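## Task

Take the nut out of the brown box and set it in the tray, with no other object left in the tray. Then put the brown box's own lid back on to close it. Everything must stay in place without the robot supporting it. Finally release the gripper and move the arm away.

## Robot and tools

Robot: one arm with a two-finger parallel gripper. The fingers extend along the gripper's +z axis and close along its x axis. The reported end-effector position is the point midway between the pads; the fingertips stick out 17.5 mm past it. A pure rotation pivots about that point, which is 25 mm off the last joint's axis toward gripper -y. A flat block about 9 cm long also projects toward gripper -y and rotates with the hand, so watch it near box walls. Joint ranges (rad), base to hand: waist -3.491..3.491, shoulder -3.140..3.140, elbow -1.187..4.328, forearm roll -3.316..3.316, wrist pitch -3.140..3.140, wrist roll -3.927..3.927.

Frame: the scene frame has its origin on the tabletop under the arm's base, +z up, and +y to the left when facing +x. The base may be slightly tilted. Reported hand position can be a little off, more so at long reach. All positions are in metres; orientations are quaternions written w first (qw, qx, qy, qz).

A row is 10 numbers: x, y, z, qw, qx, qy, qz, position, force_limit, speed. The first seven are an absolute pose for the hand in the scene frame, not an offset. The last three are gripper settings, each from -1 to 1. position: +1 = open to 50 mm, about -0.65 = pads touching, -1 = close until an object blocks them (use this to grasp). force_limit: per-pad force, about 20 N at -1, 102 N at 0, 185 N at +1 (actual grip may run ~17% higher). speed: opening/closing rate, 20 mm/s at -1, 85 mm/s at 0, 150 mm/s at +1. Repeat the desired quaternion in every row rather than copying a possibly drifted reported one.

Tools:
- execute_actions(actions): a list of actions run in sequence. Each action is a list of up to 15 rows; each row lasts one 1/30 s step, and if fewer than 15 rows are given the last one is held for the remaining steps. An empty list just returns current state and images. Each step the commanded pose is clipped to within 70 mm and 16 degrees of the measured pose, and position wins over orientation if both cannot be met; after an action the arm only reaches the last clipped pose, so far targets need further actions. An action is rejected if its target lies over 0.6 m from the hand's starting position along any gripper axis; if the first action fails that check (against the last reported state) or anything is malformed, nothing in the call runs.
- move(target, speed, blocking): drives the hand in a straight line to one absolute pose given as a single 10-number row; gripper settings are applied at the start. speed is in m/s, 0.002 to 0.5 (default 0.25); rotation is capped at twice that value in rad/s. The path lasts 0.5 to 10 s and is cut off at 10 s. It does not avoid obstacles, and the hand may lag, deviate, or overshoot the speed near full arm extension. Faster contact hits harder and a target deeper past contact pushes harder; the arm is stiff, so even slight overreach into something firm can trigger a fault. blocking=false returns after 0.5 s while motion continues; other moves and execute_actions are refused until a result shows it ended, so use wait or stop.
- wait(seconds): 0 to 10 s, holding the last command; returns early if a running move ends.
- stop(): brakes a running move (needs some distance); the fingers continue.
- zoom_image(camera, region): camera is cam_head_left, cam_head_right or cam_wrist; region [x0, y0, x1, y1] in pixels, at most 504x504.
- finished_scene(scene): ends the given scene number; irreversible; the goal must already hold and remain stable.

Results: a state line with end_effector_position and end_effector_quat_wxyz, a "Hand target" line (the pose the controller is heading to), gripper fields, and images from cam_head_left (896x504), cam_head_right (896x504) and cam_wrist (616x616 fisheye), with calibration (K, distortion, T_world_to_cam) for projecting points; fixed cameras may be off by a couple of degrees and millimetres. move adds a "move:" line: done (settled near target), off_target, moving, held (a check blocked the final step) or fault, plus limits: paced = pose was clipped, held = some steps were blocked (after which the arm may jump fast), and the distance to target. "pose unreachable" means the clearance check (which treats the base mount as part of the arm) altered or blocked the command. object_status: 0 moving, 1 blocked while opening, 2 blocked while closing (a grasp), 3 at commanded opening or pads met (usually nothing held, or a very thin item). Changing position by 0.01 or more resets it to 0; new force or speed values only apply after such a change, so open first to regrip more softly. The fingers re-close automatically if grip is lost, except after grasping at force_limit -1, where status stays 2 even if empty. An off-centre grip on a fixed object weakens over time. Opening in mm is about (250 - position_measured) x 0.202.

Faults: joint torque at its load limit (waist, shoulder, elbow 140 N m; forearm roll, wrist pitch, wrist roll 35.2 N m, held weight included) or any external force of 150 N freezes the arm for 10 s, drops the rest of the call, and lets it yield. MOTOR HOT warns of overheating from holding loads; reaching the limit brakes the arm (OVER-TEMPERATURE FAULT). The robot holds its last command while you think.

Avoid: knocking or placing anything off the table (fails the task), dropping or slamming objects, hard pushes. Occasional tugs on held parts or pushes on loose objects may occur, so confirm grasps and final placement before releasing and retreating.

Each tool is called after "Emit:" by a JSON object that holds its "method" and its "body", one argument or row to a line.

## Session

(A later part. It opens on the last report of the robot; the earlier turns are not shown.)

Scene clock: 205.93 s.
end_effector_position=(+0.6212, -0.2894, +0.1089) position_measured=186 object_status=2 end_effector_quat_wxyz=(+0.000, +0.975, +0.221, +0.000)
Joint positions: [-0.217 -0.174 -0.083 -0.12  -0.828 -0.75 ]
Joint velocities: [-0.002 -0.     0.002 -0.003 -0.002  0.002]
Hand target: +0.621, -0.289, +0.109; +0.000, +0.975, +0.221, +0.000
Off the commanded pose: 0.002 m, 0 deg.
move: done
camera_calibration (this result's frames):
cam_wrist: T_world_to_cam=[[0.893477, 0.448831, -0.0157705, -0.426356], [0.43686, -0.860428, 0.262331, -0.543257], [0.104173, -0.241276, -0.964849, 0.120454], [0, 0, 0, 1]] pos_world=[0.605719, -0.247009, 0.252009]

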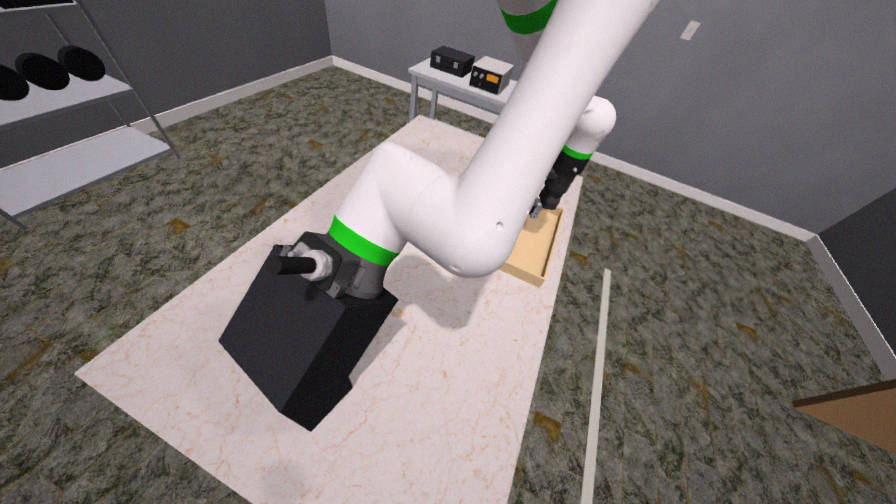

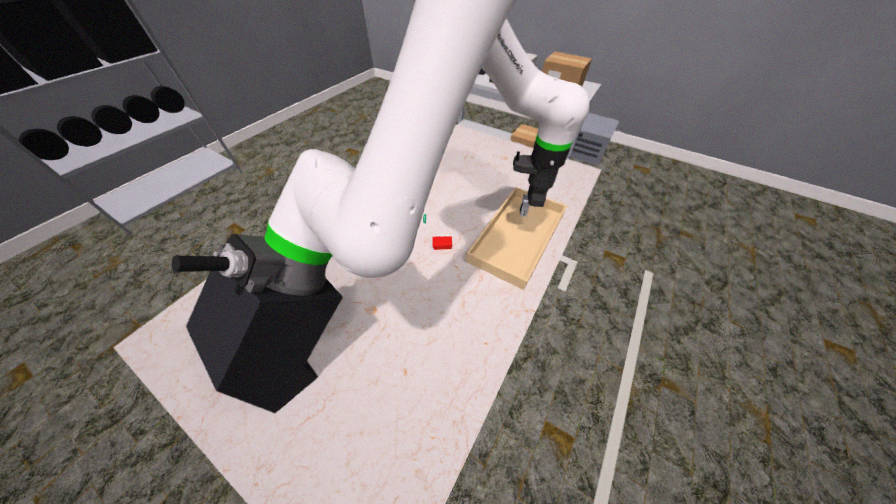

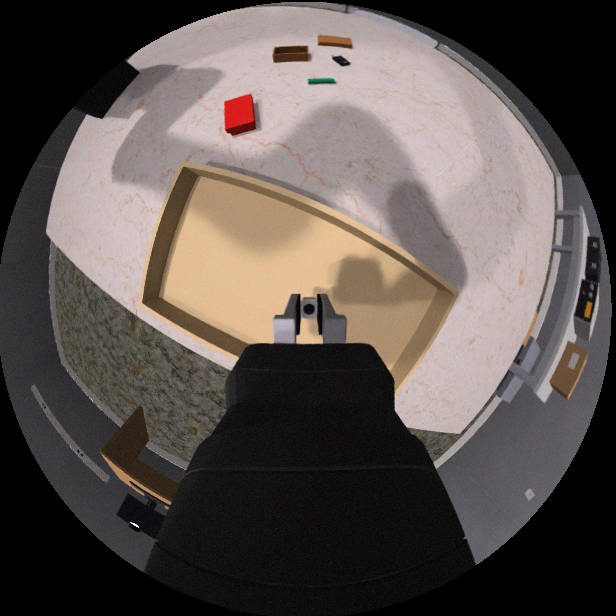

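Emit:
{"method": "move", "body": {
  "target": [0.62, -0.29, 0.030, 0, 0.9750, 0.2224, 0, -1, -0.5, -0.5],
  "speed": 0.08
}}

Emit:
{"method": "execute_actions", "body": {
  "actions": [
    [[0.62, -0.29, 0.030, 0, 0.9750, 0.2224, 0, 1, -0.5, 0]]
  ]
}}

Emit:
{"method": "move", "body": {
  "target": [0.62, -0.29, 0.11, 0, 0.9750, 0.2224, 0, 1, -0.5, 0],
  "speed": 0.2
}}

Scene clock: 213.80 s.
end_effector_position=(+0.6199, -0.2898, +0.0301) position_measured=186 object_status=2 end_effector_quat_wxyz=(+0.000, +0.975, +0.222, +0.000)
Joint positions: [-0.201 -0.035 -0.081 -0.121 -0.69  -0.746]
Joint velocities: [ 0.001  0.001  0.     0.     0.    -0.001]
Hand target: +0.620, -0.290, +0.030; +0.000, +0.975, +0.222, -0.000
Off the commanded pose: 0.000 m, 0 deg.
move: done
camera_calibration (this result's frames):
cam_wrist: T_world_to_cam=[[0.892446, 0.45085, -0.0165742, -0.424987], [0.439022, -0.859397, 0.262102, -0.523382], [0.103925, -0.241189, -0.964898, 0.0447051], [0, 0, 0, 1]] pos_world=[0.604408, -0.247405, 0.173272]

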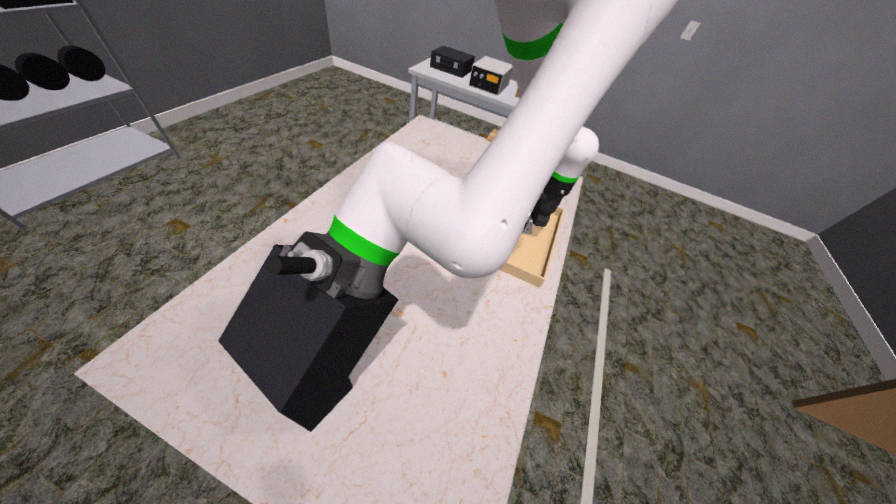

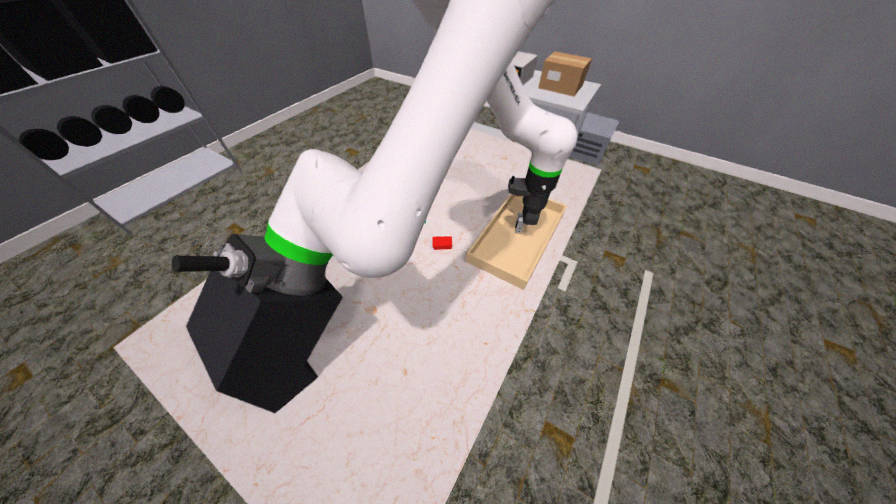

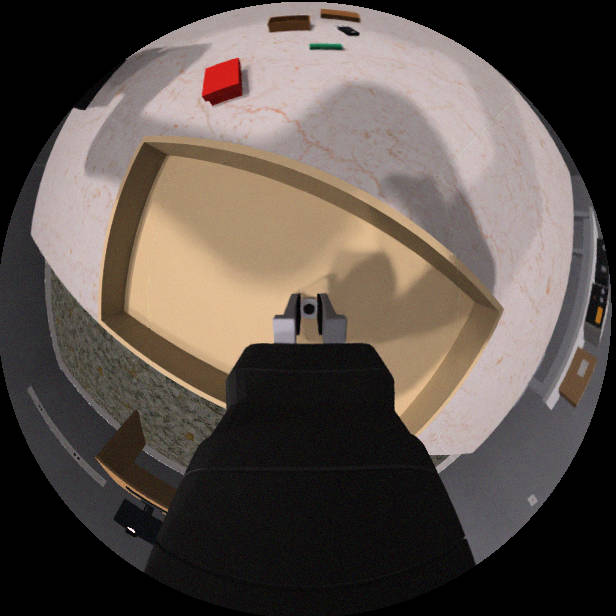

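Scene clock: 214.30 s.
end_effector_position=(+0.6200, -0.2900, +0.0300) position_measured=3 object_status=0 end_effector_quat_wxyz=(+0.000, +0.975, +0.222, +0.000)
Joint positions: [-0.202 -0.034 -0.08  -0.121 -0.69  -0.745]
Joint velocities: [ 0.     0.     0.    -0.    -0.001 -0.001]
Hand target: +0.620, -0.290, +0.030; +0.000, +0.975, +0.222, +0.000
Off the commanded pose: 0.000 m, 0 deg.
camera_calibration (this result's frames):
cam_wrist: T_world_to_cam=[[0.892455, 0.450833, -0.0165606, -0.42502], [0.439006, -0.859416, 0.262064, -0.52354], [0.103915, -0.241151, -0.964908, 0.0445236], [0, 0, 0, 1]] pos_world=[0.604522, -0.247589, 0.173124]

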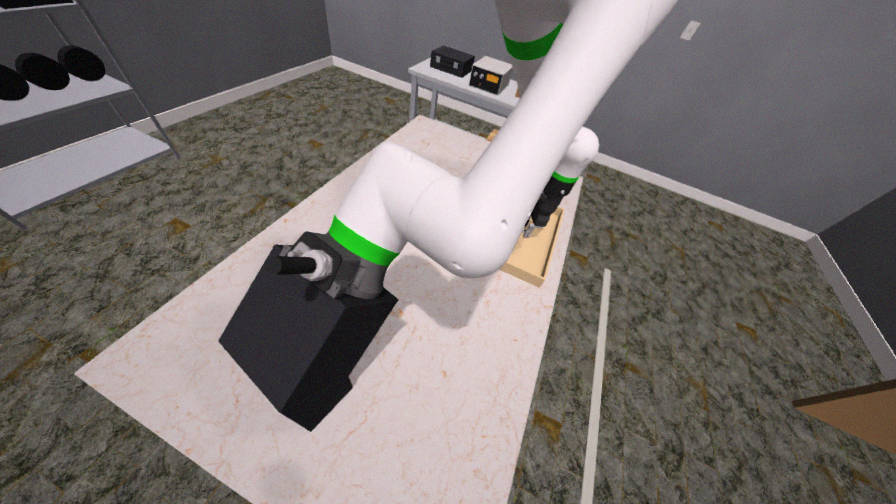

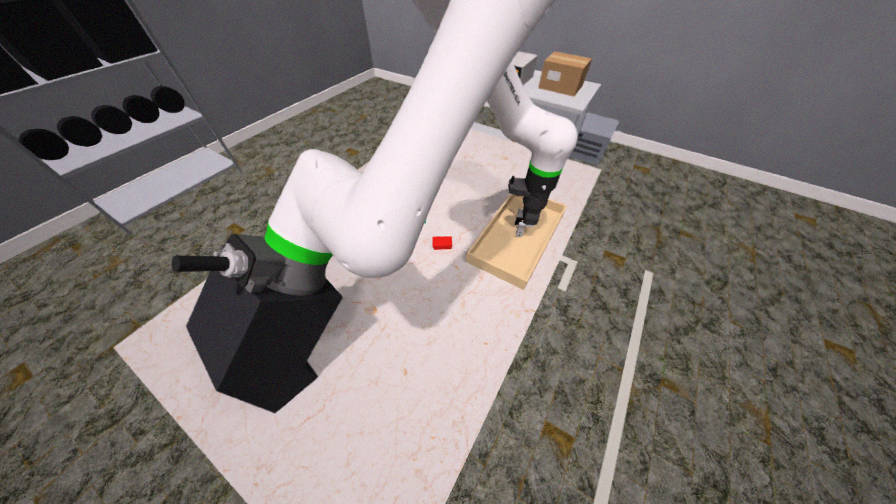

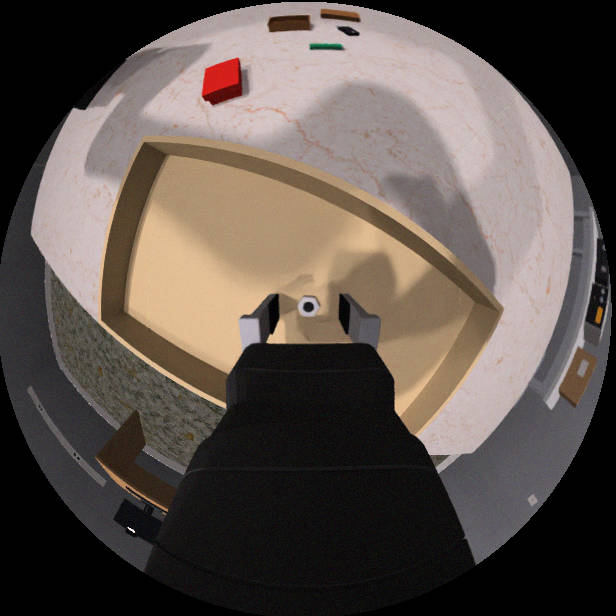

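Scene clock: 215.10 s.
end_effector_position=(+0.6200, -0.2902, +0.1098) position_measured=3 object_status=3 end_effector_quat_wxyz=(-0.000, +0.975, +0.222, -0.000)
Joint positions: [-0.219 -0.175 -0.083 -0.122 -0.83  -0.744]
Joint velocities: [ 0.002 -0.001  0.001 -0.    -0.     0.   ]
Hand target: +0.620, -0.290, +0.110; -0.000, +0.975, +0.222, +0.000
Off the commanded pose: 0.000 m, 0 deg.
move: done
camera_calibration (this result's frames):
cam_wrist: T_world_to_cam=[[0.892482, 0.450776, -0.0166519, -0.423683], [0.438991, -0.859476, 0.261893, -0.544595], [0.103743, -0.241045, -0.964953, 0.121627], [0, 0, 0, 1]] pos_world=[0.604584, -0.247763, 0.252935]

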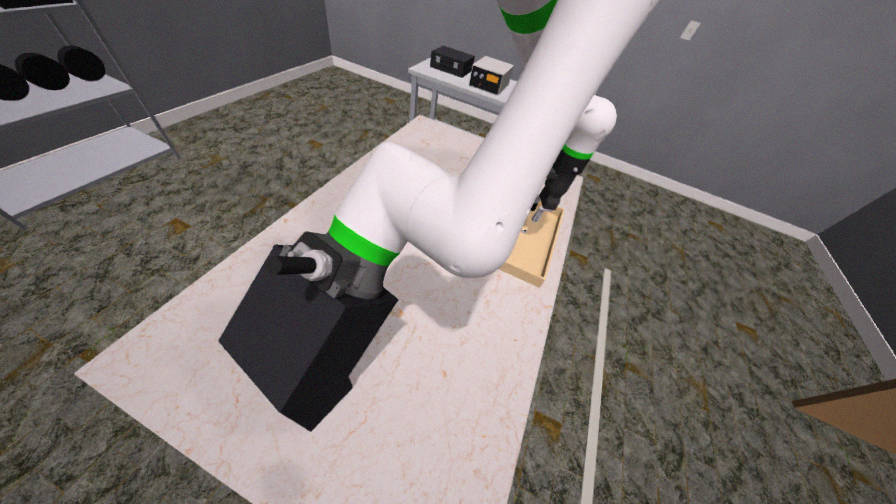

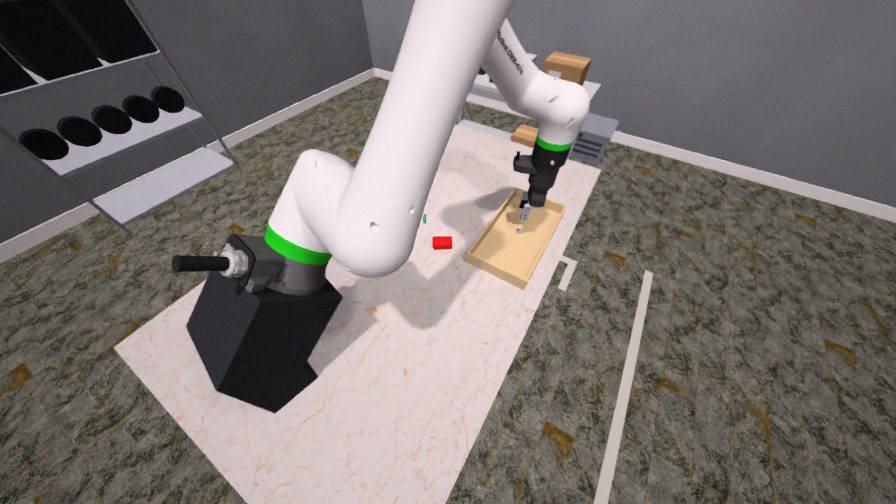

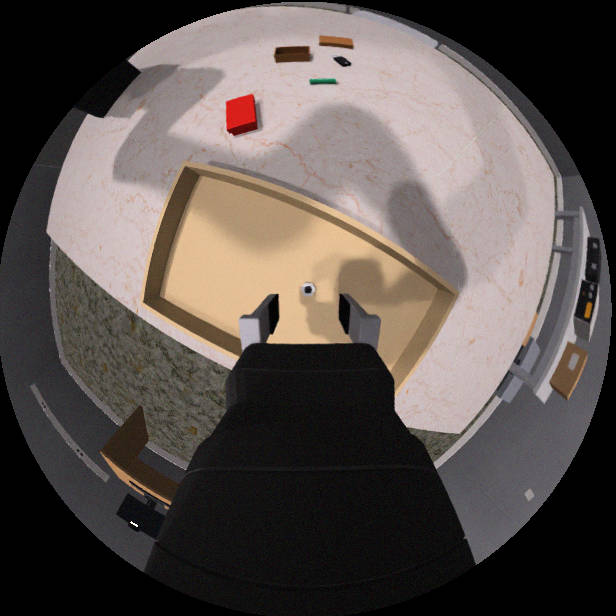

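The nut is in the tray. Now back to the lid.

Emit:
{"method": "move", "body": {
  "target": [0.45, 0.20, 0.09, 0, 0.5321, 0.8467, 0, 1, -0.5, 0],
  "speed": 0.3
}}

Scene clock: 220.17 s.
end_effector_position=(+0.4489, +0.1992, +0.0912) position_measured=3 object_status=3 end_effector_quat_wxyz=(+0.000, +0.531, +0.847, -0.000)
Joint positions: [ 1.113 -0.135 -0.841  1.12  -0.886 -1.31 ]
Joint velocities: [-0.     0.001 -0.    -0.002 -0.    -0.   ]
Hand target: +0.449, +0.199, +0.091; +0.000, +0.531, +0.847, -0.000
Off the commanded pose: 0.002 m, 0 deg.
move: done
camera_calibration (this result's frames):
cam_wrist: T_world_to_cam=[[-0.453239, 0.891226, -0.0170529, 0.0245109], [0.858291, 0.441494, 0.261569, -0.491337], [0.240646, 0.103917, -0.965034, 0.109256], [0, 0, 0, 1]] pos_world=[0.406528, 0.183724, 0.234373]

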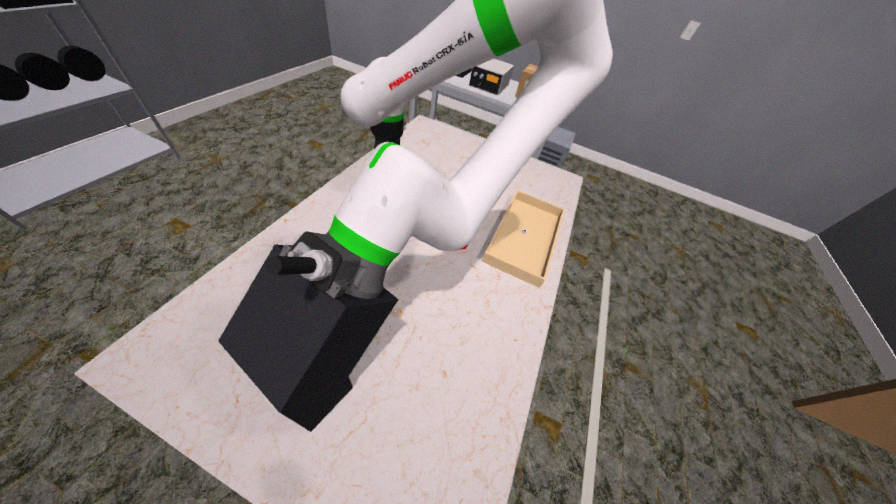

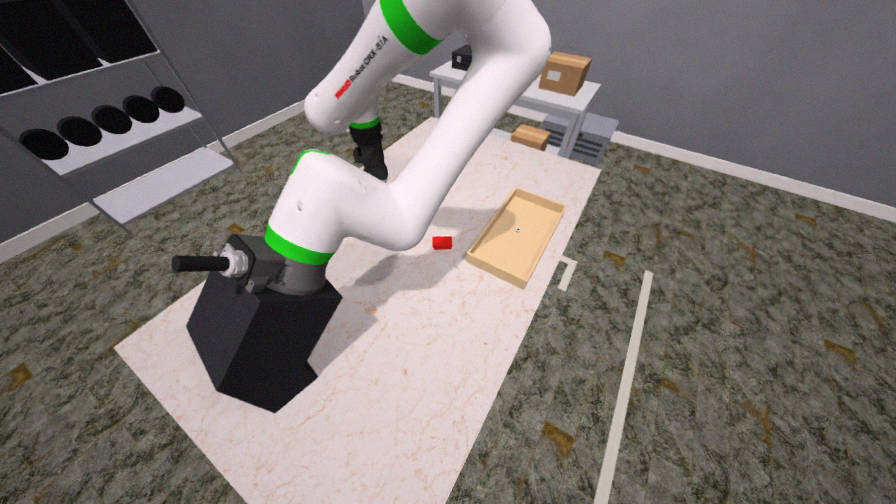

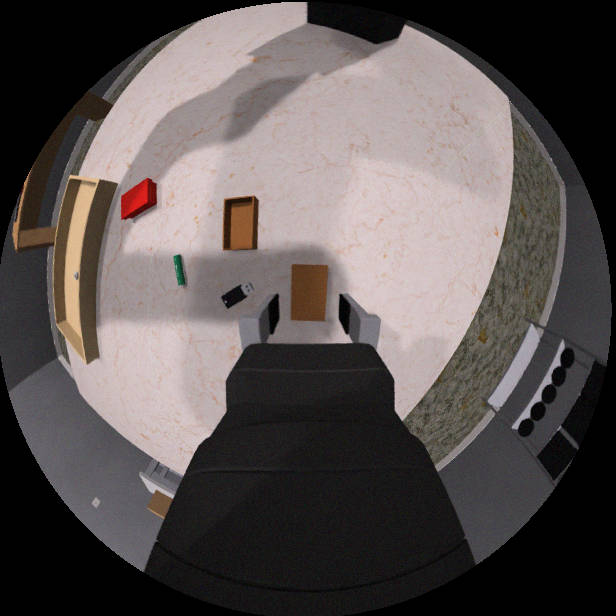

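Emit:
{"method": "move", "body": {
  "target": [0.45, 0.20, 0.0205, 0, 0.5321, 0.8467, 0, 1, -0.5, 0],
  "speed": 0.08
}}

Emit:
{"method": "execute_actions", "body": {
  "actions": [
    [[0.45, 0.20, 0.0205, 0, 0.5321, 0.8467, 0, -1, -0.5, 0]],
    [[0.45, 0.20, 0.0205, 0, 0.5321, 0.8467, 0, -1, -0.5, 0]]
  ]
}}

Emit:
{"method": "move", "body": {
  "target": [0.45, 0.20, 0.07, 0, 0.5321, 0.8467, 0, -1, -0.5, 0],
  "speed": 0.1
}}

Emit:
{"method": "move", "body": {
  "target": [0.4085, 0.0949, 0.07, 0, 0.5321, 0.8467, 0, -1, -0.5, 0],
  "speed": 0.12
}}

Scene clock: 226.63 s.
end_effector_position=(+0.4497, +0.2002, +0.0207) position_measured=3 object_status=3 end_effector_quat_wxyz=(-0.000, +0.532, +0.847, -0.000)
Joint positions: [ 0.905  0.007 -0.846  1.355 -0.698 -1.437]
Joint velocities: [-0.001 -0.     0.     0.001  0.    -0.001]
Hand target: +0.450, +0.200, +0.021; -0.000, +0.532, +0.847, -0.000
Off the commanded pose: 0.000 m, 0 deg.
move: done
camera_calibration (this result's frames):
cam_wrist: T_world_to_cam=[[-0.450693, 0.892536, -0.0159848, 0.0214525], [0.859669, 0.438781, 0.261611, -0.474132], [0.240511, 0.104164, -0.965041, 0.0408899], [0, 0, 0, 1]] pos_world=[0.407431, 0.184634, 0.163841]

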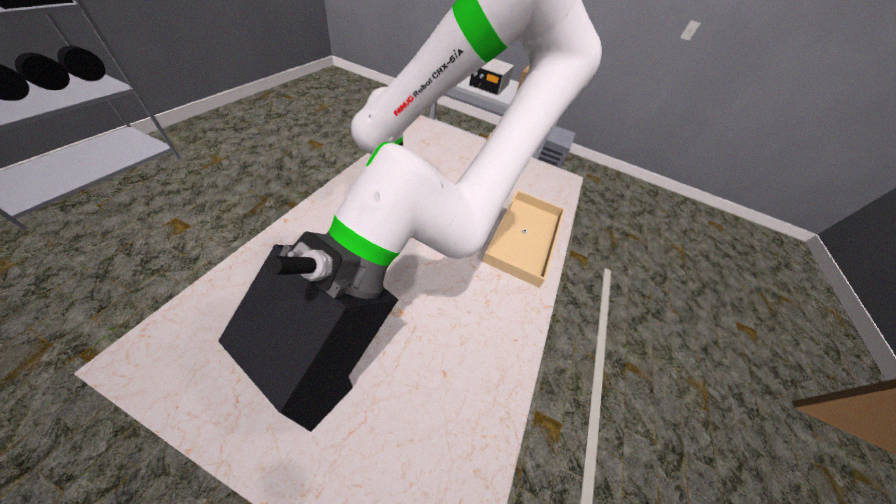

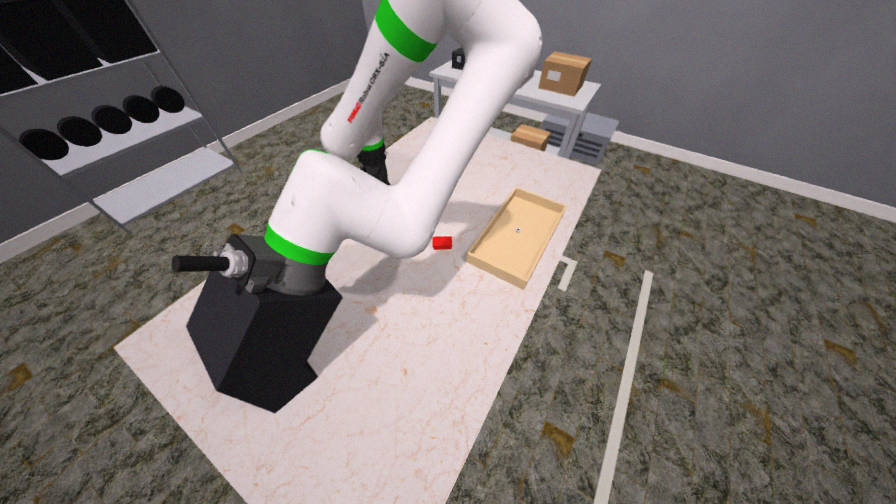

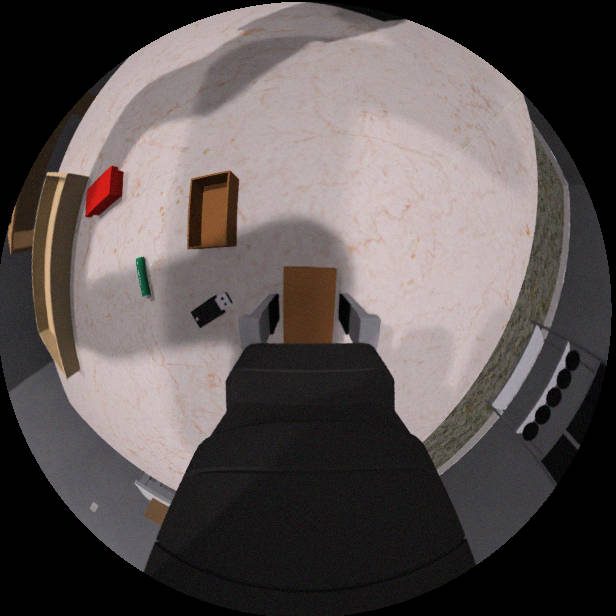

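Scene clock: 227.63 s.
end_effector_position=(+0.4500, +0.2000, +0.0205) position_measured=57 object_status=2 end_effector_quat_wxyz=(+0.000, +0.532, +0.847, +0.000)
Joint positions: [ 0.904  0.007 -0.846  1.356 -0.697 -1.438]
Joint velocities: [ 0.    -0.001  0.    -0.     0.    -0.   ]
Hand target: +0.450, +0.200, +0.021; -0.000, +0.532, +0.847, -0.000
Off the commanded pose: 0.000 m, 0 deg.
camera_calibration (this result's frames):
cam_wrist: T_world_to_cam=[[-0.45093, 0.892406, -0.0165792, 0.0218501], [0.859366, 0.439103, 0.262065, -0.474185], [0.241149, 0.103925, -0.964908, 0.0404167], [0, 0, 0, 1]] pos_world=[0.407605, 0.184517, 0.163628]

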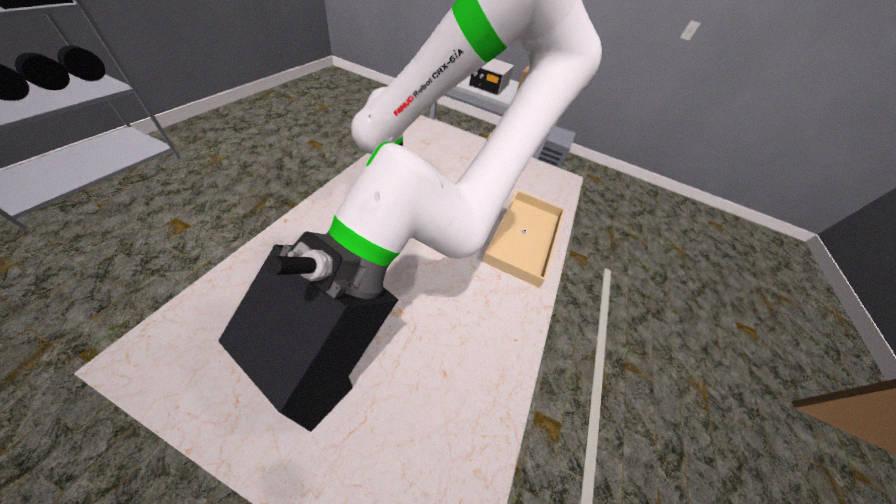

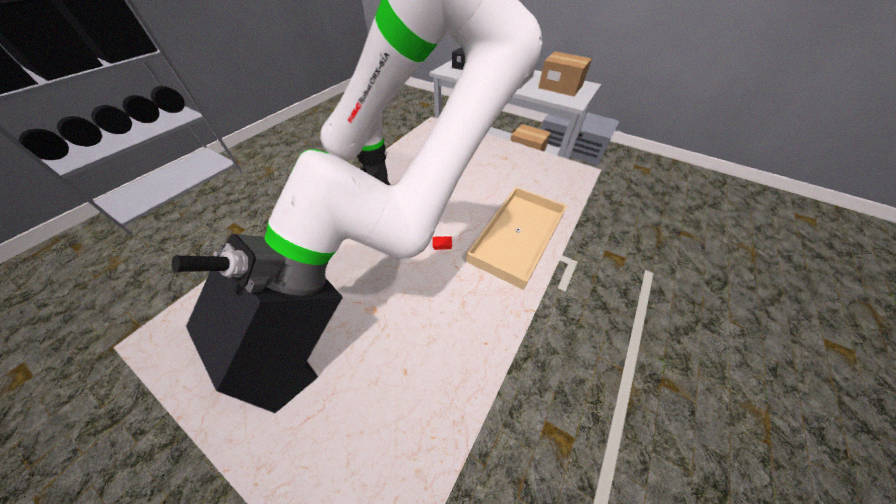

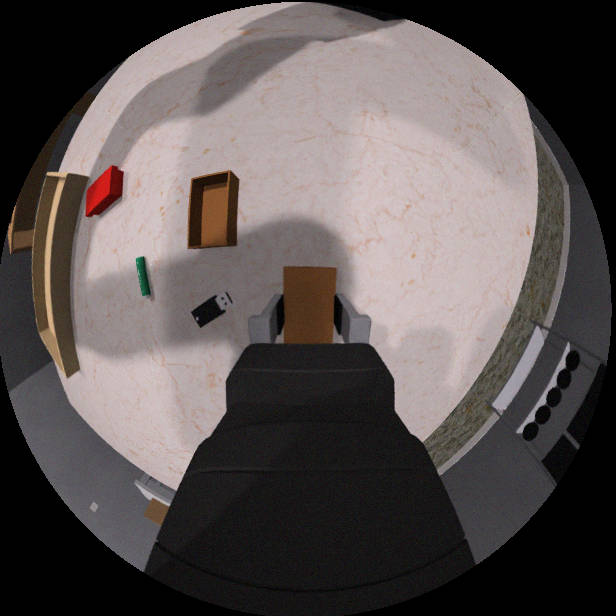

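Scene clock: 228.50 s.
end_effector_position=(+0.4502, +0.1999, +0.0699) position_measured=57 object_status=2 end_effector_quat_wxyz=(+0.000, +0.532, +0.847, +0.000)
Joint positions: [ 1.049 -0.093 -0.844  1.182 -0.825 -1.341]
Joint velocities: [ 0.    -0.001  0.    -0.    -0.002 -0.   ]
Hand target: +0.450, +0.200, +0.070; +0.000, +0.532, +0.847, +0.000
Off the commanded pose: 0.000 m, 0 deg.
move: done
camera_calibration (this result's frames):
cam_wrist: T_world_to_cam=[[-0.451132, 0.892295, -0.0170108, 0.0229972], [0.859142, 0.439372, 0.262349, -0.487181], [0.241567, 0.103739, -0.964823, 0.0878549], [0, 0, 0, 1]] pos_world=[0.40771, 0.18442, 0.212967]

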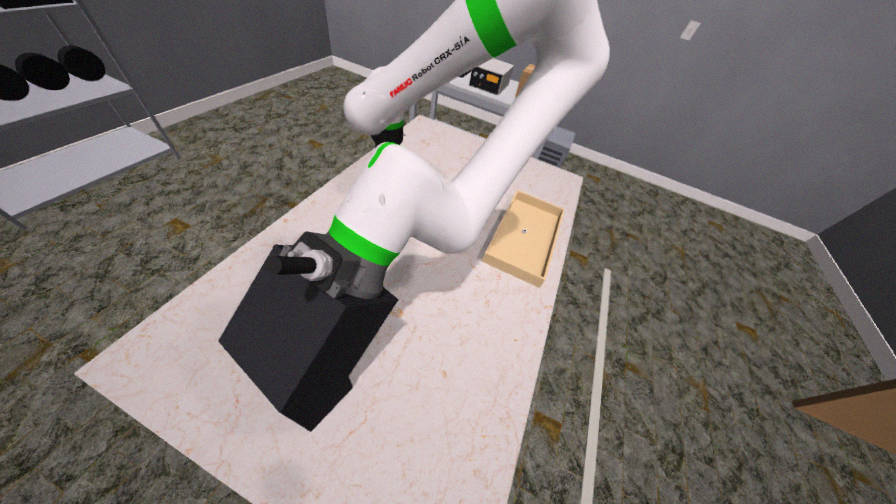

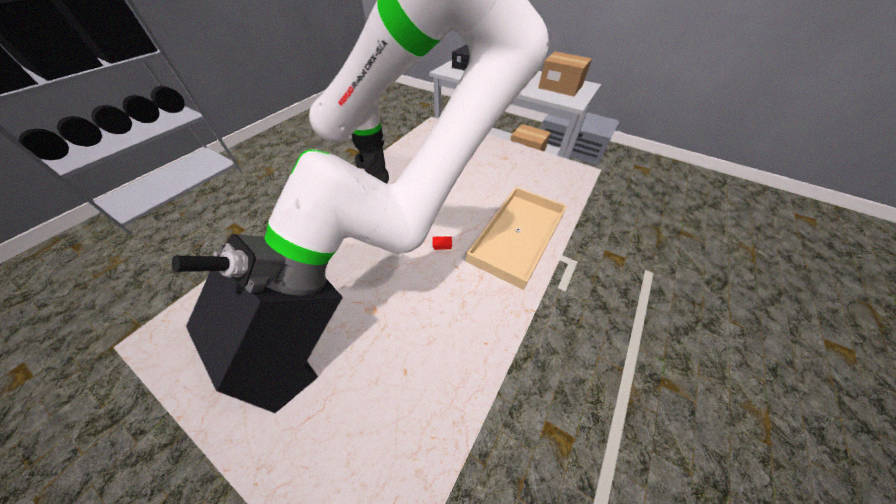

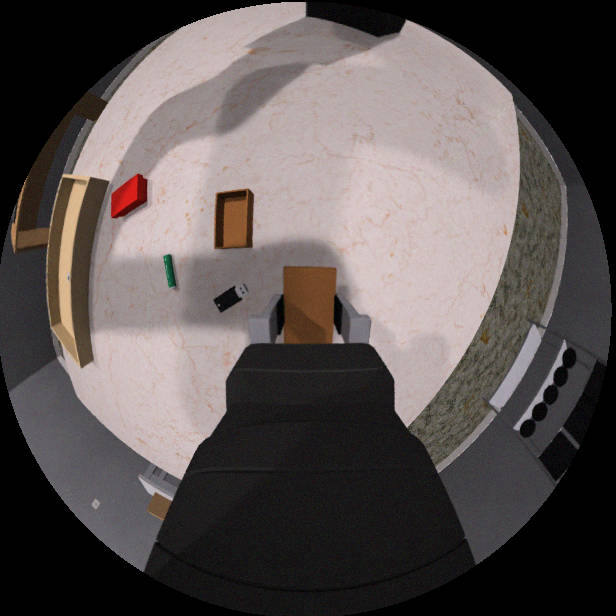

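Scene clock: 229.80 s.
end_effector_position=(+0.4086, +0.0950, +0.0699) position_measured=57 object_status=2 end_effector_quat_wxyz=(-0.000, +0.532, +0.847, +0.000)
Joint positions: [ 0.894 -0.348 -1.08   1.225 -0.724 -1.256]
Joint velocities: [ 0.    -0.001 -0.    -0.001  0.     0.002]
Hand target: +0.409, +0.095, +0.070; -0.000, +0.532, +0.847, +0.000
Off the commanded pose: 0.000 m, 0 deg.
move: done
camera_calibration (this result's frames):
cam_wrist: T_world_to_cam=[[-0.450811, 0.892473, -0.0161986, 0.0976258], [0.8595, 0.43891, 0.261949, -0.405448], [0.240892, 0.104167, -0.964946, 0.109036], [0, 0, 0, 1]] pos_world=[0.366227, 0.0794688, 0.213002]

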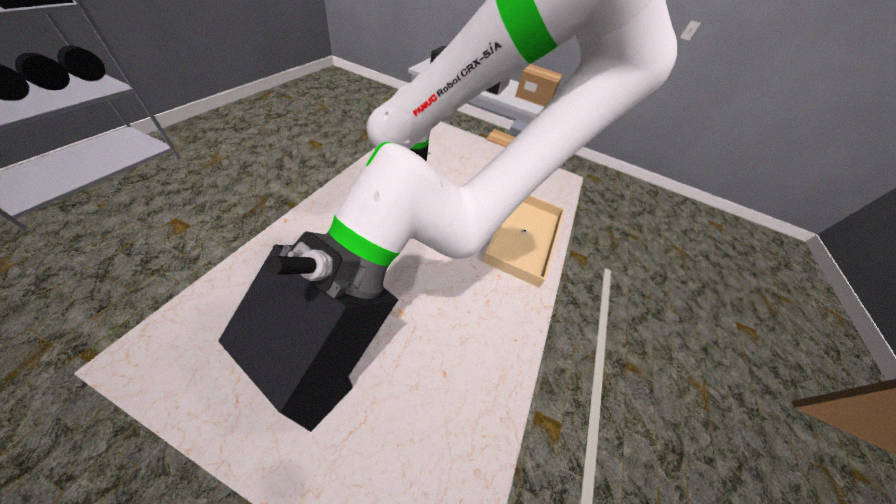

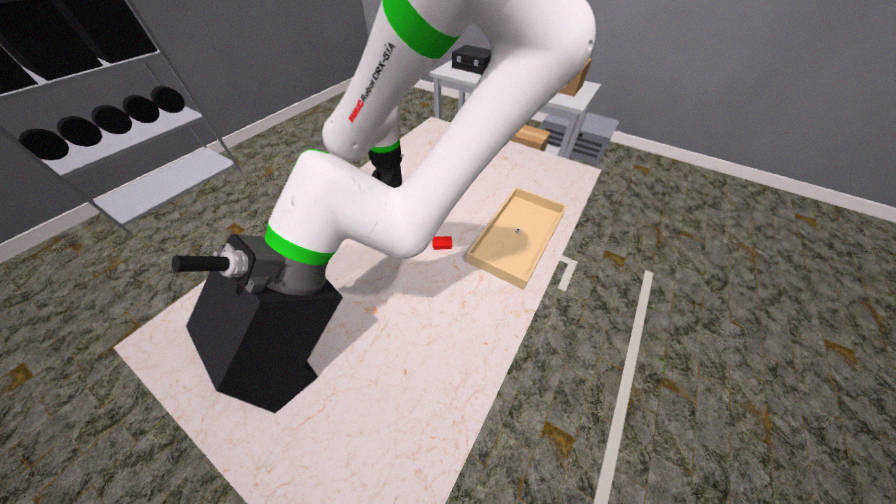

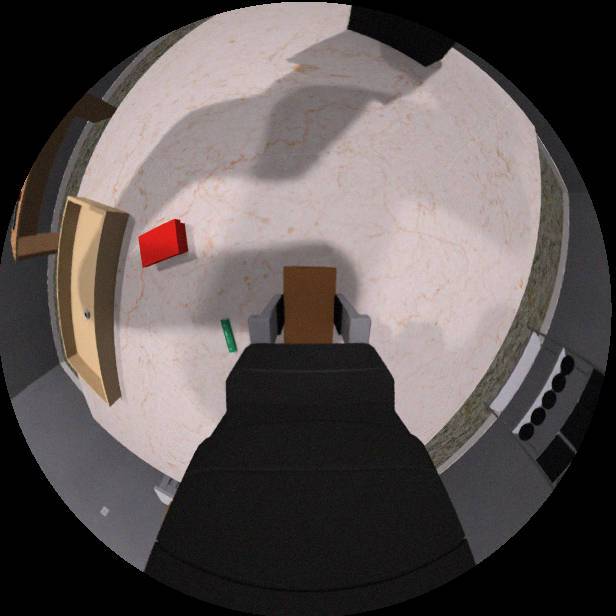

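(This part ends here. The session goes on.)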